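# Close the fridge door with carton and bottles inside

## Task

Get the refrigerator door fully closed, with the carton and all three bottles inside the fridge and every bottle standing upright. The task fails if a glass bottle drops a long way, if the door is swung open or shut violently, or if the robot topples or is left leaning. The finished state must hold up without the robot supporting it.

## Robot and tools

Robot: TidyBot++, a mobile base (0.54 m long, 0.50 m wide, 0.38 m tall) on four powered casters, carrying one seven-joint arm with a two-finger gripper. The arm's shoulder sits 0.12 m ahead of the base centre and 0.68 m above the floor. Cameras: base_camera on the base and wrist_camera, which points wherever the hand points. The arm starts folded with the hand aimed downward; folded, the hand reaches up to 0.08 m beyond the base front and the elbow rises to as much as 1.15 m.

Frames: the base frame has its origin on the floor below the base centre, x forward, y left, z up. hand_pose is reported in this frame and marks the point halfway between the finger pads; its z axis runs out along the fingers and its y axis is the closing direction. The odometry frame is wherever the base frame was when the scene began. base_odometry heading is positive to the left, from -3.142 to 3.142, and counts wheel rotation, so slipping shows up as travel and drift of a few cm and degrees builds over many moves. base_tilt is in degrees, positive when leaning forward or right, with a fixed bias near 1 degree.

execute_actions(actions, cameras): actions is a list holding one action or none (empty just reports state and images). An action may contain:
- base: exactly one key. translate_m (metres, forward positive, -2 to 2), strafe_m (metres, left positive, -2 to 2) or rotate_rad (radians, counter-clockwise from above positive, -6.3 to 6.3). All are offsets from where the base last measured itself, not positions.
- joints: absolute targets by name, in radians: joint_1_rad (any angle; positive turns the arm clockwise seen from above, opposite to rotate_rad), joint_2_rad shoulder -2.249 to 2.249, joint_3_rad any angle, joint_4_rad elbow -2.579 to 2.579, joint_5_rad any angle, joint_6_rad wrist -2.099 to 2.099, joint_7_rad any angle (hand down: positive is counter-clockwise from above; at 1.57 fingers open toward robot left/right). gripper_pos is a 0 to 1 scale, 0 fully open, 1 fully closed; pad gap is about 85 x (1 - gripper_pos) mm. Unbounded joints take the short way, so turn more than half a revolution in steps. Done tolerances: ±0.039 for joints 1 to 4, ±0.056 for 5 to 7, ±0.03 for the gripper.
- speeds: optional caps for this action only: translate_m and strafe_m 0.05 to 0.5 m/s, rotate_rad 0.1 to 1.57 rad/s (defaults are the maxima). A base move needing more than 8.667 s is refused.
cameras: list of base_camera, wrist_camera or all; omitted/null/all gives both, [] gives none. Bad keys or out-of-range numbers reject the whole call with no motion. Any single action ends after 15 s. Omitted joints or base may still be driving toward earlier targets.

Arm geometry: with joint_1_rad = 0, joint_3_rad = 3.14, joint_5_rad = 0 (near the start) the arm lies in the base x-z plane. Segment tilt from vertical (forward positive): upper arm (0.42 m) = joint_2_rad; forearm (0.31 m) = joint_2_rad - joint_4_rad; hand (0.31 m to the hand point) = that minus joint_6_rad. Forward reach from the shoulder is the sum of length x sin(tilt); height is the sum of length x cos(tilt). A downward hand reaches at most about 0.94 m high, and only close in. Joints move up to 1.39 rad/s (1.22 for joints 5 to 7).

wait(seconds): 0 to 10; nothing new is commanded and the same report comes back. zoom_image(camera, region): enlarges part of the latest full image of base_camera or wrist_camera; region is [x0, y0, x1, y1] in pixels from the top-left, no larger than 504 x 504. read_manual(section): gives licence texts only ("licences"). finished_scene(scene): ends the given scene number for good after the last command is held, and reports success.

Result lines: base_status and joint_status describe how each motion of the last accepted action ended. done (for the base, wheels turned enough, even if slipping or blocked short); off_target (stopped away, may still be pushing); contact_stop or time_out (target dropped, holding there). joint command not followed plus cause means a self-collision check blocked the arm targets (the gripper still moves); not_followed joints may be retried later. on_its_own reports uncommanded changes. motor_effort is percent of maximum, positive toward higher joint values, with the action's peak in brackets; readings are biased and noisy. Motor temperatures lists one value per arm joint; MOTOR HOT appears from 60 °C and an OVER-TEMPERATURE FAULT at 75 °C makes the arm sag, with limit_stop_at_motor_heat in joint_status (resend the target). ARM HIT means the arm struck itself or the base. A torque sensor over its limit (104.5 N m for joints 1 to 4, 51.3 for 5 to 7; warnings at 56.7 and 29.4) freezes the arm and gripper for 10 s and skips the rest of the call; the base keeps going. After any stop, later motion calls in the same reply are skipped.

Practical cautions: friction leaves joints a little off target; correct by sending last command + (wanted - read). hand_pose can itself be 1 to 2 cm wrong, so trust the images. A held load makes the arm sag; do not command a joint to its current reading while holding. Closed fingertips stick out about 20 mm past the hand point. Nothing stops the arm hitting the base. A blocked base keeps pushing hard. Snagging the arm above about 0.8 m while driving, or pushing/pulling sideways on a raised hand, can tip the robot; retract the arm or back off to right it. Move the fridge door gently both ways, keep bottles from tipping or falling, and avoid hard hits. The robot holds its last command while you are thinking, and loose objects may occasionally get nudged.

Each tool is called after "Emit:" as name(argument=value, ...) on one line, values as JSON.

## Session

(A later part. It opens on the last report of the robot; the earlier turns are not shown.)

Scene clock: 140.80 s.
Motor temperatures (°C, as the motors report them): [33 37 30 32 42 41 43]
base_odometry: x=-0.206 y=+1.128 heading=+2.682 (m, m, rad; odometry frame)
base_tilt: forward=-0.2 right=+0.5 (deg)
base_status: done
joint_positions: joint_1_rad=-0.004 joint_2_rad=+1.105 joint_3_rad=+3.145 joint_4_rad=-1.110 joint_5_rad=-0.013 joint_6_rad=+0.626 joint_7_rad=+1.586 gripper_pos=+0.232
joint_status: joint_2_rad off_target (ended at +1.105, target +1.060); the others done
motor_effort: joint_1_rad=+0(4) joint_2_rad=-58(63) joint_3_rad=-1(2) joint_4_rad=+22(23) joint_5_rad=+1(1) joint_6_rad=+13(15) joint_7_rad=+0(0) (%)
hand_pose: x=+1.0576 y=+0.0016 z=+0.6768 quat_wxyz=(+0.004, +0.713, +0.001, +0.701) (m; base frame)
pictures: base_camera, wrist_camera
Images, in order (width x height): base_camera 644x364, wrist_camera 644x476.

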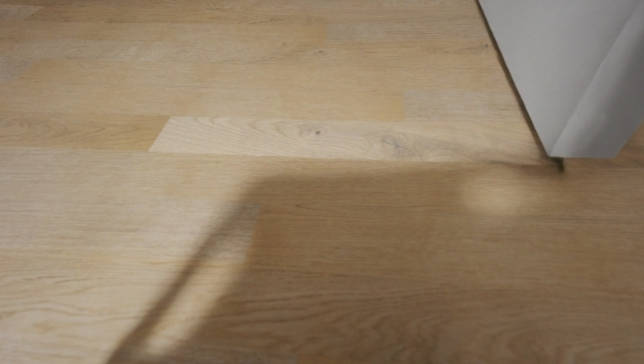

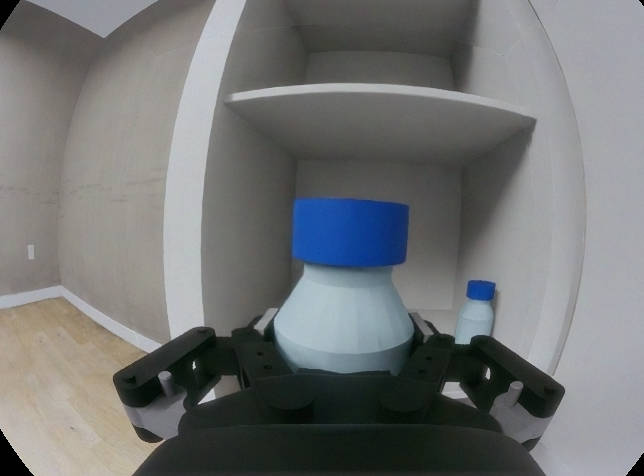

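Emit:
execute_actions(actions=[{"base":{"translate_m":0.24},"speeds":{"translate_m":0.2}}], cameras=[])

Emit:
execute_actions(actions=[{"joints":{"joint_2_rad":1.38,"joint_4_rad":-0.62,"joint_6_rad":0.45}}])

Emit:
execute_actions(actions=[{"joints":{"joint_2_rad":1.42,"joint_6_rad":0.53}}])

Scene clock: 148.60 s.
Motor temperatures (°C, as the motors report them): [33 38 30 32 42 41 43]
base_odometry: x=-0.421 y=+1.234 heading=+2.682 (m, m, rad; odometry frame)
base_tilt: forward=-0.2 right=+0.6 (deg)
base_status: done
joint_positions: joint_1_rad=-0.004 joint_2_rad=+1.105 joint_3_rad=+3.145 joint_4_rad=-1.112 joint_5_rad=-0.013 joint_6_rad=+0.626 joint_7_rad=+1.586 gripper_pos=+0.232
joint_status: not commanded
motor_effort: joint_1_rad=+0(1) joint_2_rad=-59(61) joint_3_rad=-1(2) joint_4_rad=+22(24) joint_5_rad=+1(1) joint_6_rad=+14(14) joint_7_rad=+0(0) (%)
hand_pose: x=+1.0572 y=+0.0016 z=+0.6756 quat_wxyz=(+0.004, +0.714, +0.001, +0.700) (m; base frame)
pictures: none
No camera images: the call's "cameras" was empty. Leave "cameras" out to get every camera's image.

Scene clock: 150.30 s.
Motor temperatures (°C, as the motors report them): [33 38 30 32 42 41 43]
base_odometry: x=-0.421 y=+1.234 heading=+2.682 (m, m, rad; odometry frame)
base_tilt: forward=-0.2 right=+0.6 (deg)
base_status: not commanded
joint_positions: joint_1_rad=-0.004 joint_2_rad=+1.415 joint_3_rad=+3.145 joint_4_rad=-0.658 joint_5_rad=-0.013 joint_6_rad=+0.458 joint_7_rad=+1.586 gripper_pos=+0.233
joint_status: all done
motor_effort: joint_1_rad=+0(1) joint_2_rad=-65(67) joint_3_rad=-2(2) joint_4_rad=+24(25) joint_5_rad=+1(1) joint_6_rad=+14(14) joint_7_rad=-1(0) (%)
hand_pose: x=+1.1212 y=+0.0030 z=+0.5821 quat_wxyz=(+0.003, +0.723, +0.002, +0.691) (m; base frame)
pictures: base_camera, wrist_camera
Images, in order (width x height): base_camera 644x364, wrist_camera 644x476.

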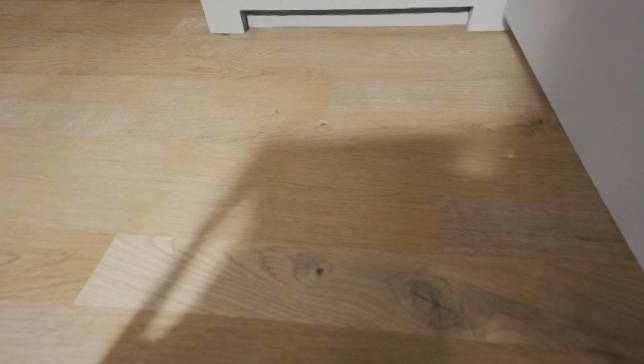

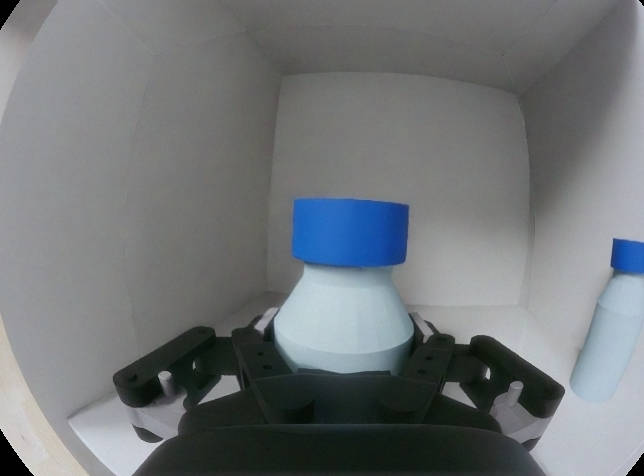

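Scene clock: 151.00 s.
Motor temperatures (°C, as the motors report them): [33 38 30 32 42 41 43]
base_odometry: x=-0.421 y=+1.234 heading=+2.682 (m, m, rad; odometry frame)
base_tilt: forward=-0.2 right=+0.5 (deg)
base_status: not commanded
joint_positions: joint_1_rad=-0.004 joint_2_rad=+1.434 joint_3_rad=+3.145 joint_4_rad=-0.650 joint_5_rad=-0.013 joint_6_rad=+0.482 joint_7_rad=+1.586 gripper_pos=+0.233
joint_status: all done
motor_effort: joint_1_rad=+0(0) joint_2_rad=-61(63) joint_3_rad=-2(2) joint_4_rad=+22(23) joint_5_rad=+1(1) joint_6_rad=+12(14) joint_7_rad=+0(0) (%)
hand_pose: x=+1.1209 y=+0.0029 z=+0.5755 quat_wxyz=(+0.003, +0.718, +0.002, +0.696) (m; base frame)
pictures: base_camera, wrist_camera
Images, in order (width x height): base_camera 644x364, wrist_camera 644x476.

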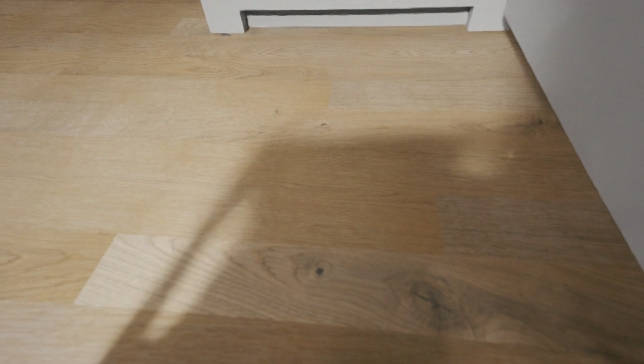

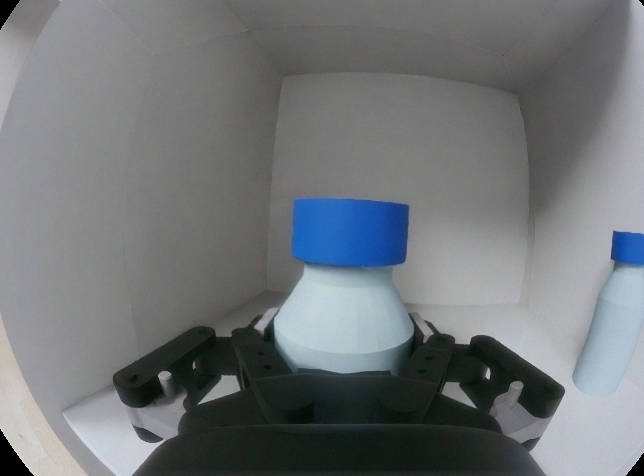

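Emit:
execute_actions(actions=[{"joints":{"gripper_pos":0}}], cameras=[])

Emit:
execute_actions(actions=[{"base":{"translate_m":-0.3},"speeds":{"translate_m":0.25}}], cameras=["wrist_camera"])

Emit:
execute_actions(actions=[{"joints":{"joint_2_rad":-0.7,"joint_4_rad":-2.5,"joint_6_rad":-0.9,"gripper_pos":1}}], cameras=[])

Emit:
execute_actions(actions=[{"base":{"strafe_m":-0.72},"joints":{"joint_1_rad":1.57}}])

Emit:
execute_actions(actions=[{"base":{"translate_m":0.5},"speeds":{"translate_m":0.3}}])

Emit:
execute_actions(actions=[{"base":{"strafe_m":0.5},"speeds":{"strafe_m":0.08}}])

Scene clock: 160.77 s.
Motor temperatures (°C, as the motors report them): [33 38 30 32 42 41 43]
base_odometry: x=-0.421 y=+1.234 heading=+2.682 (m, m, rad; odometry frame)
base_tilt: forward=-0.2 right=+0.5 (deg)
base_status: not commanded
joint_positions: joint_1_rad=-0.004 joint_2_rad=+1.421 joint_3_rad=+3.145 joint_4_rad=-0.631 joint_5_rad=-0.013 joint_6_rad=+0.497 joint_7_rad=+1.586 gripper_pos=+0.000
joint_status: all done
motor_effort: joint_1_rad=+0(0) joint_2_rad=-55(62) joint_3_rad=-1(2) joint_4_rad=+19(22) joint_5_rad=+1(0) joint_6_rad=+9(12) joint_7_rad=+0(0) (%)
hand_pose: x=+1.1250 y=+0.0029 z=+0.6042 quat_wxyz=(+0.003, +0.701, +0.002, +0.713) (m; base frame)
pictures: none
No camera images: the call's "cameras" was empty. Leave "cameras" out to get every camera's image.

Scene clock: 162.87 s.
Motor temperatures (°C, as the motors report them): [33 38 30 32 42 41 43]
base_odometry: x=-0.152 y=+1.101 heading=+2.683 (m, m, rad; odometry frame)
base_tilt: forward=-0.2 right=+0.5 (deg)
base_status: done
joint_positions: joint_1_rad=-0.003 joint_2_rad=+1.421 joint_3_rad=+3.145 joint_4_rad=-0.630 joint_5_rad=-0.013 joint_6_rad=+0.497 joint_7_rad=+1.586 gripper_pos=+0.000
joint_status: not commanded
motor_effort: joint_1_rad=+0(3) joint_2_rad=-56(58) joint_3_rad=-1(2) joint_4_rad=+19(21) joint_5_rad=+0(0) joint_6_rad=+9(10) joint_7_rad=+0(0) (%)
hand_pose: x=+1.1251 y=+0.0015 z=+0.6045 quat_wxyz=(+0.004, +0.701, +0.001, +0.713) (m; base frame)
pictures: wrist_camera
Images, in order (width x height): wrist_camera 644x476.

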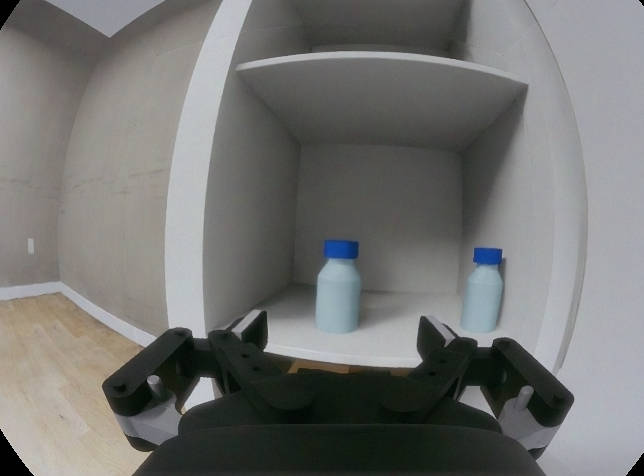

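Scene clock: 166.07 s.
Motor temperatures (°C, as the motors report them): [33 38 30 32 42 41 43]
base_odometry: x=-0.152 y=+1.101 heading=+2.683 (m, m, rad; odometry frame)
base_tilt: forward=-0.3 right=+0.5 (deg)
base_status: not commanded
joint_positions: joint_1_rad=-0.003 joint_2_rad=-0.692 joint_3_rad=+3.145 joint_4_rad=-2.489 joint_5_rad=-0.013 joint_6_rad=-0.869 joint_7_rad=+1.586 gripper_pos=+0.999
joint_status: all done
motor_effort: joint_1_rad=+0(0) joint_2_rad=+6(59) joint_3_rad=+0(1) joint_4_rad=+18(21) joint_5_rad=+1(0) joint_6_rad=+5(10) joint_7_rad=+0(0) (%)
hand_pose: x=+0.2993 y=+0.0045 z=+0.6585 quat_wxyz=(-0.005, +0.972, +0.004, +0.235) (m; base frame)
pictures: none
No camera images: the call's "cameras" was empty. Leave "cameras" out to get every camera's image.

Scene clock: 168.87 s.
Motor temperatures (°C, as the motors report them): [33 38 30 32 42 41 43]
base_odometry: x=+0.167 y=+1.747 heading=+2.683 (m, m, rad; odometry frame)
base_tilt: forward=-0.3 right=+0.5 (deg)
base_status: done
joint_positions: joint_1_rad=+1.557 joint_2_rad=-0.692 joint_3_rad=+3.145 joint_4_rad=-2.489 joint_5_rad=-0.013 joint_6_rad=-0.869 joint_7_rad=+1.586 gripper_pos=+0.999
joint_status: all done
motor_effort: joint_1_rad=+0(0) joint_2_rad=+5(6) joint_3_rad=-1(1) joint_4_rad=+18(18) joint_5_rad=+0(1) joint_6_rad=+5(5) joint_7_rad=+0(1) (%)
hand_pose: x=+0.1255 y=-0.1802 z=+0.6585 quat_wxyz=(+0.162, +0.694, -0.680, +0.171) (m; base frame)
pictures: base_camera, wrist_camera
Images, in order (width x height): base_camera 644x364, wrist_camera 644x476.

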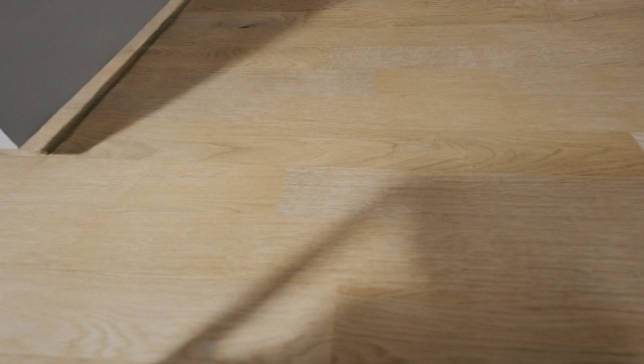

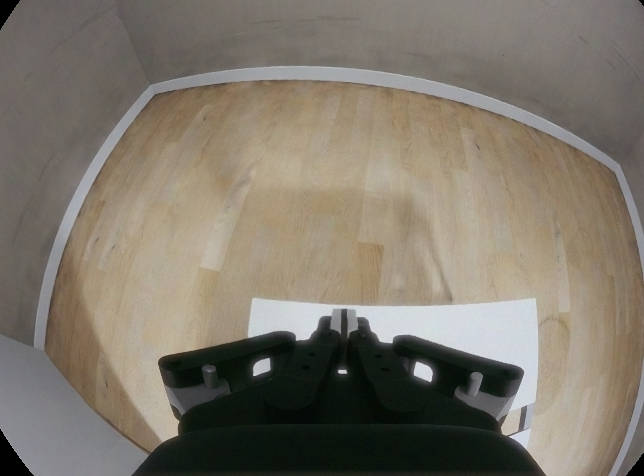

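Scene clock: 171.50 s.
Motor temperatures (°C, as the motors report them): [33 38 30 32 42 41 43]
base_odometry: x=-0.282 y=+1.968 heading=+2.683 (m, m, rad; odometry frame)
base_tilt: forward=-0.3 right=+0.5 (deg)
base_status: done
joint_positions: joint_1_rad=+1.557 joint_2_rad=-0.692 joint_3_rad=+3.145 joint_4_rad=-2.489 joint_5_rad=-0.013 joint_6_rad=-0.869 joint_7_rad=+1.586 gripper_pos=+0.999
joint_status: not commanded
motor_effort: joint_1_rad=+0(0) joint_2_rad=+5(5) joint_3_rad=+0(0) joint_4_rad=+18(18) joint_5_rad=+1(0) joint_6_rad=+5(5) joint_7_rad=+0(0) (%)
hand_pose: x=+0.1255 y=-0.1802 z=+0.6585 quat_wxyz=(+0.162, +0.694, -0.680, +0.171) (m; base frame)
pictures: base_camera, wrist_camera
Images, in order (width x height): base_camera 644x364, wrist_camera 644x476.

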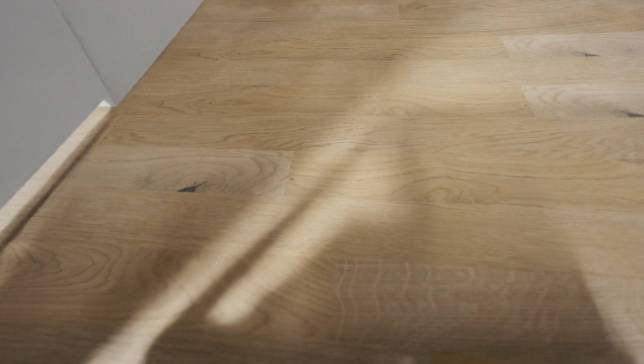

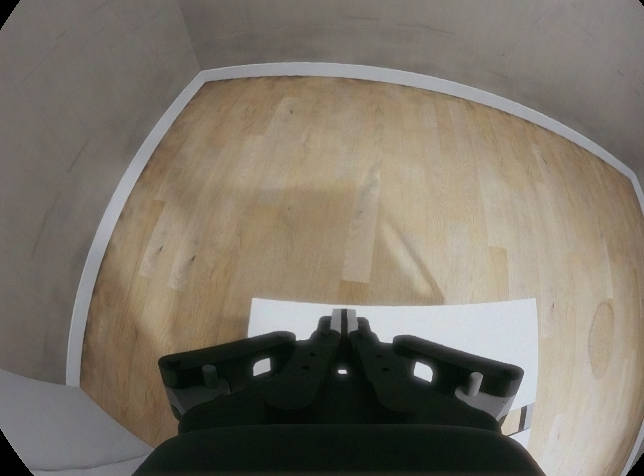

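Scene clock: 178.27 s.
Motor temperatures (°C, as the motors report them): [33 38 30 32 42 41 43]
base_odometry: x=-0.503 y=+1.520 heading=+2.683 (m, m, rad; odometry frame)
base_tilt: forward=-0.3 right=+0.5 (deg)
base_status: done
joint_positions: joint_1_rad=+1.557 joint_2_rad=-0.695 joint_3_rad=+3.145 joint_4_rad=-2.489 joint_5_rad=-0.013 joint_6_rad=-0.870 joint_7_rad=+1.586 gripper_pos=+0.999
joint_status: not commanded
motor_effort: joint_1_rad=+0(0) joint_2_rad=+5(7) joint_3_rad=+0(0) joint_4_rad=+18(19) joint_5_rad=+1(1) joint_6_rad=+5(6) joint_7_rad=+0(0) (%)
hand_pose: x=+0.1255 y=-0.1801 z=+0.6588 quat_wxyz=(+0.163, +0.694, -0.680, +0.172) (m; base frame)
pictures: base_camera, wrist_camera
Images, in order (width x height): base_camera 644x364, wrist_camera 644x476.

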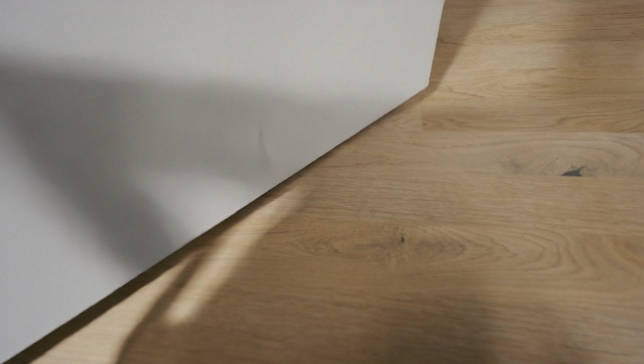

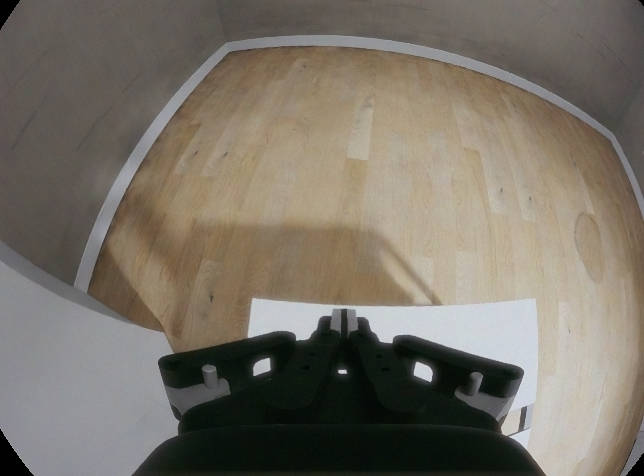

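Emit:
execute_actions(actions=[{"base":{"translate_m":0.3},"speeds":{"translate_m":0.07}}])

Emit:
execute_actions(actions=[{"base":{"strafe_m":0.15},"speeds":{"strafe_m":0.1}}], cameras=[])

Emit:
execute_actions(actions=[{"base":{"translate_m":0.11},"speeds":{"translate_m":0.05}}])

Scene clock: 193.57 s.
Motor temperatures (°C, as the motors report them): [33 38 30 32 42 41 43]
base_odometry: x=-0.772 y=+1.653 heading=+2.683 (m, m, rad; odometry frame)
base_tilt: forward=-0.3 right=+0.5 (deg)
base_status: done
joint_positions: joint_1_rad=+1.561 joint_2_rad=-0.695 joint_3_rad=+3.145 joint_4_rad=-2.489 joint_5_rad=-0.013 joint_6_rad=-0.870 joint_7_rad=+1.586 gripper_pos=+0.999
joint_status: not commanded
motor_effort: joint_1_rad=+0(6) joint_2_rad=+5(8) joint_3_rad=+0(1) joint_4_rad=+18(19) joint_5_rad=+0(0) joint_6_rad=+5(6) joint_7_rad=+0(0) (%)
hand_pose: x=+0.1247 y=-0.1801 z=+0.6589 quat_wxyz=(+0.163, +0.693, -0.681, +0.171) (m; base frame)
pictures: base_camera, wrist_camera
Images, in order (width x height): base_camera 644x364, wrist_camera 644x476.

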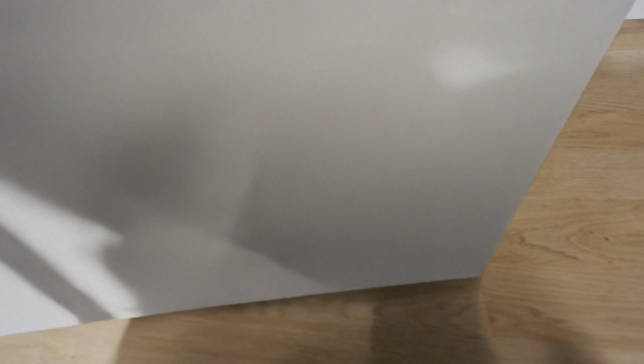

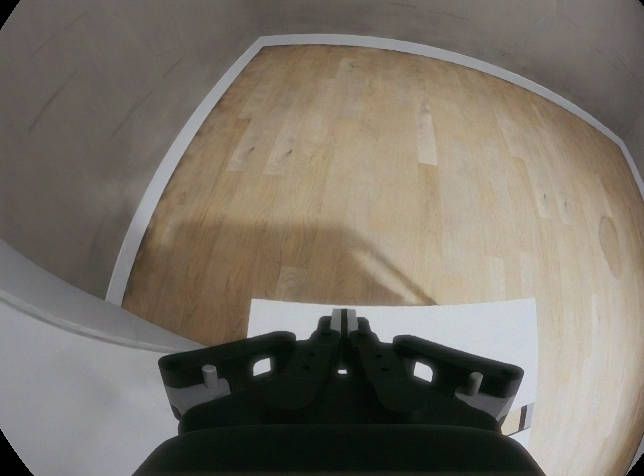

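Scene clock: 195.63 s.
Motor temperatures (°C, as the motors report them): [33 38 30 32 42 41 43]
base_odometry: x=-0.839 y=+1.518 heading=+2.683 (m, m, rad; odometry frame)
base_tilt: forward=-0.3 right=+0.5 (deg)
base_status: done
joint_positions: joint_1_rad=+1.561 joint_2_rad=-0.696 joint_3_rad=+3.145 joint_4_rad=-2.490 joint_5_rad=-0.013 joint_6_rad=-0.870 joint_7_rad=+1.586 gripper_pos=+0.999
joint_status: not commanded
motor_effort: joint_1_rad=+0(0) joint_2_rad=+5(8) joint_3_rad=+0(0) joint_4_rad=+19(19) joint_5_rad=+1(1) joint_6_rad=+5(6) joint_7_rad=+0(0) (%)
hand_pose: x=+0.1247 y=-0.1801 z=+0.6590 quat_wxyz=(+0.163, +0.692, -0.681, +0.172) (m; base frame)
pictures: none
No camera images: the call's "cameras" was empty. Leave "cameras" out to get every camera's image.

Scene clock: 198.30 s.
Motor temperatures (°C, as the motors report them): [33 38 30 32 42 41 43]
base_odometry: x=-0.938 y=+1.567 heading=+2.683 (m, m, rad; odometry frame)
base_tilt: forward=-0.3 right=+0.5 (deg)
base_status: done
joint_positions: joint_1_rad=+1.561 joint_2_rad=-0.696 joint_3_rad=+3.145 joint_4_rad=-2.490 joint_5_rad=-0.013 joint_6_rad=-0.870 joint_7_rad=+1.586 gripper_pos=+0.999
joint_status: not commanded
motor_effort: joint_1_rad=+0(1) joint_2_rad=+6(6) joint_3_rad=+0(0) joint_4_rad=+19(18) joint_5_rad=+1(0) joint_6_rad=+5(5) joint_7_rad=+1(0) (%)
hand_pose: x=+0.1247 y=-0.1801 z=+0.6590 quat_wxyz=(+0.163, +0.692, -0.681, +0.172) (m; base frame)
pictures: base_camera, wrist_camera
Images, in order (width x height): base_camera 644x364, wrist_camera 644x476.

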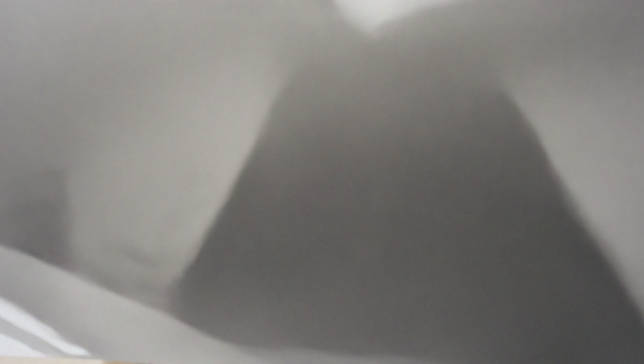

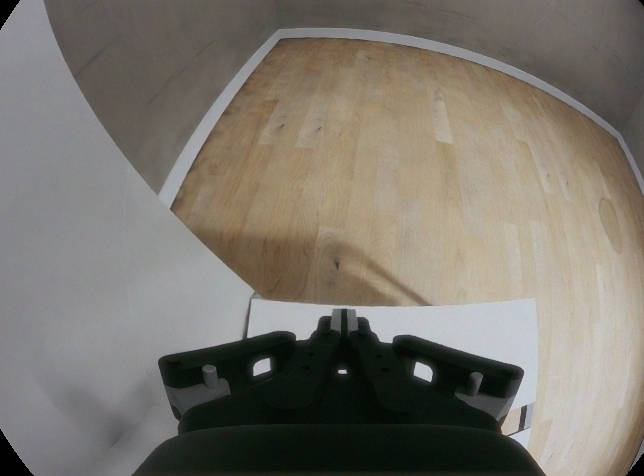

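Seems to have self-closed; verify from the side.

Emit:
execute_actions(actions=[{"base":{"translate_m":-0.05}}], cameras=["base_camera"])

Emit:
execute_actions(actions=[{"base":{"strafe_m":0.75}}], cameras=[])

Emit:
execute_actions(actions=[{"base":{"translate_m":0.3}}])

Scene clock: 203.87 s.
Motor temperatures (°C, as the motors report them): [33 38 30 32 42 41 43]
base_odometry: x=-0.893 y=+1.545 heading=+2.682 (m, m, rad; odometry frame)
base_tilt: forward=-0.3 right=+0.5 (deg)
base_status: done
joint_positions: joint_1_rad=+1.561 joint_2_rad=-0.696 joint_3_rad=+3.145 joint_4_rad=-2.490 joint_5_rad=-0.013 joint_6_rad=-0.870 joint_7_rad=+1.586 gripper_pos=+0.999
joint_status: not commanded
motor_effort: joint_1_rad=+0(0) joint_2_rad=+5(6) joint_3_rad=+0(0) joint_4_rad=+18(18) joint_5_rad=+1(0) joint_6_rad=+5(5) joint_7_rad=+0(0) (%)
hand_pose: x=+0.1247 y=-0.1801 z=+0.6590 quat_wxyz=(+0.163, +0.692, -0.681, +0.172) (m; base frame)
pictures: base_camera
Images, in order (width x height): base_camera 644x364.

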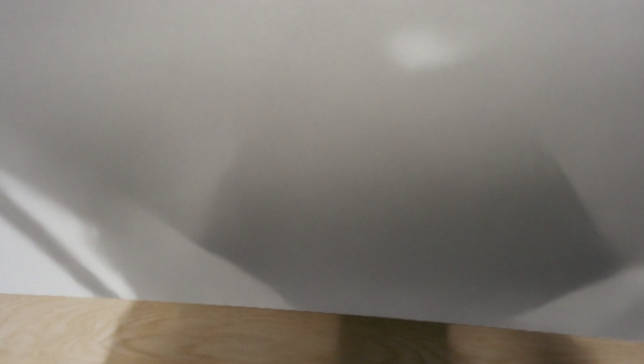

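Scene clock: 206.73 s.
Motor temperatures (°C, as the motors report them): [33 38 30 32 42 41 43]
base_odometry: x=-1.226 y=+0.873 heading=+2.682 (m, m, rad; odometry frame)
base_tilt: forward=-0.3 right=+0.5 (deg)
base_status: done
joint_positions: joint_1_rad=+1.561 joint_2_rad=-0.697 joint_3_rad=+3.145 joint_4_rad=-2.490 joint_5_rad=-0.013 joint_6_rad=-0.870 joint_7_rad=+1.586 gripper_pos=+0.999
joint_status: not commanded
motor_effort: joint_1_rad=+0(0) joint_2_rad=+5(8) joint_3_rad=+0(0) joint_4_rad=+18(19) joint_5_rad=+0(1) joint_6_rad=+6(6) joint_7_rad=+0(0) (%)
hand_pose: x=+0.1247 y=-0.1800 z=+0.6591 quat_wxyz=(+0.164, +0.692, -0.681, +0.172) (m; base frame)
pictures: none
No camera images: the call's "cameras" was empty. Leave "cameras" out to get every camera's image.

Scene clock: 208.63 s.
Motor temperatures (°C, as the motors report them): [33 38 30 32 42 41 43]
base_odometry: x=-1.495 y=+1.006 heading=+2.682 (m, m, rad; odometry frame)
base_tilt: forward=-0.3 right=+0.5 (deg)
base_status: done
joint_positions: joint_1_rad=+1.561 joint_2_rad=-0.697 joint_3_rad=+3.145 joint_4_rad=-2.490 joint_5_rad=-0.013 joint_6_rad=-0.870 joint_7_rad=+1.586 gripper_pos=+0.999
joint_status: not commanded
motor_effort: joint_1_rad=+0(0) joint_2_rad=+5(6) joint_3_rad=+0(1) joint_4_rad=+18(19) joint_5_rad=+1(1) joint_6_rad=+5(5) joint_7_rad=+0(0) (%)
hand_pose: x=+0.1247 y=-0.1800 z=+0.6591 quat_wxyz=(+0.164, +0.692, -0.681, +0.172) (m; base frame)
pictures: base_camera, wrist_camera
Images, in order (width x height): base_camera 644x364, wrist_camera 644x476.

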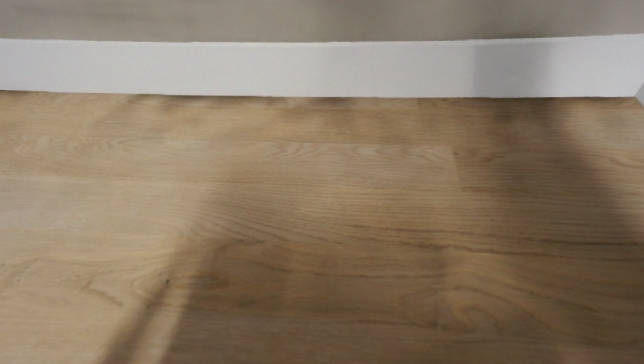

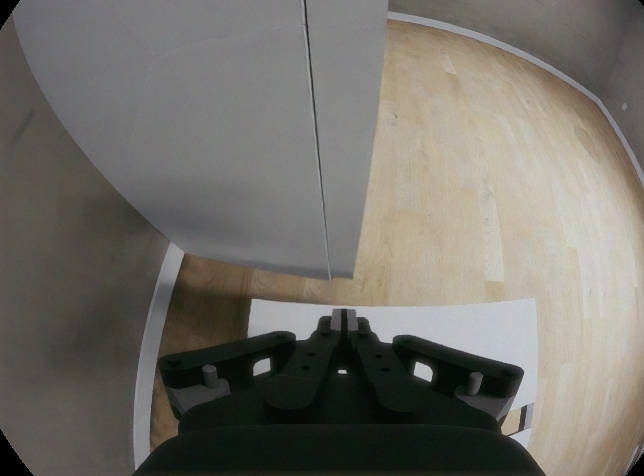

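Emit:
finished_scene(scene=1)

The scene is finished: the task was done.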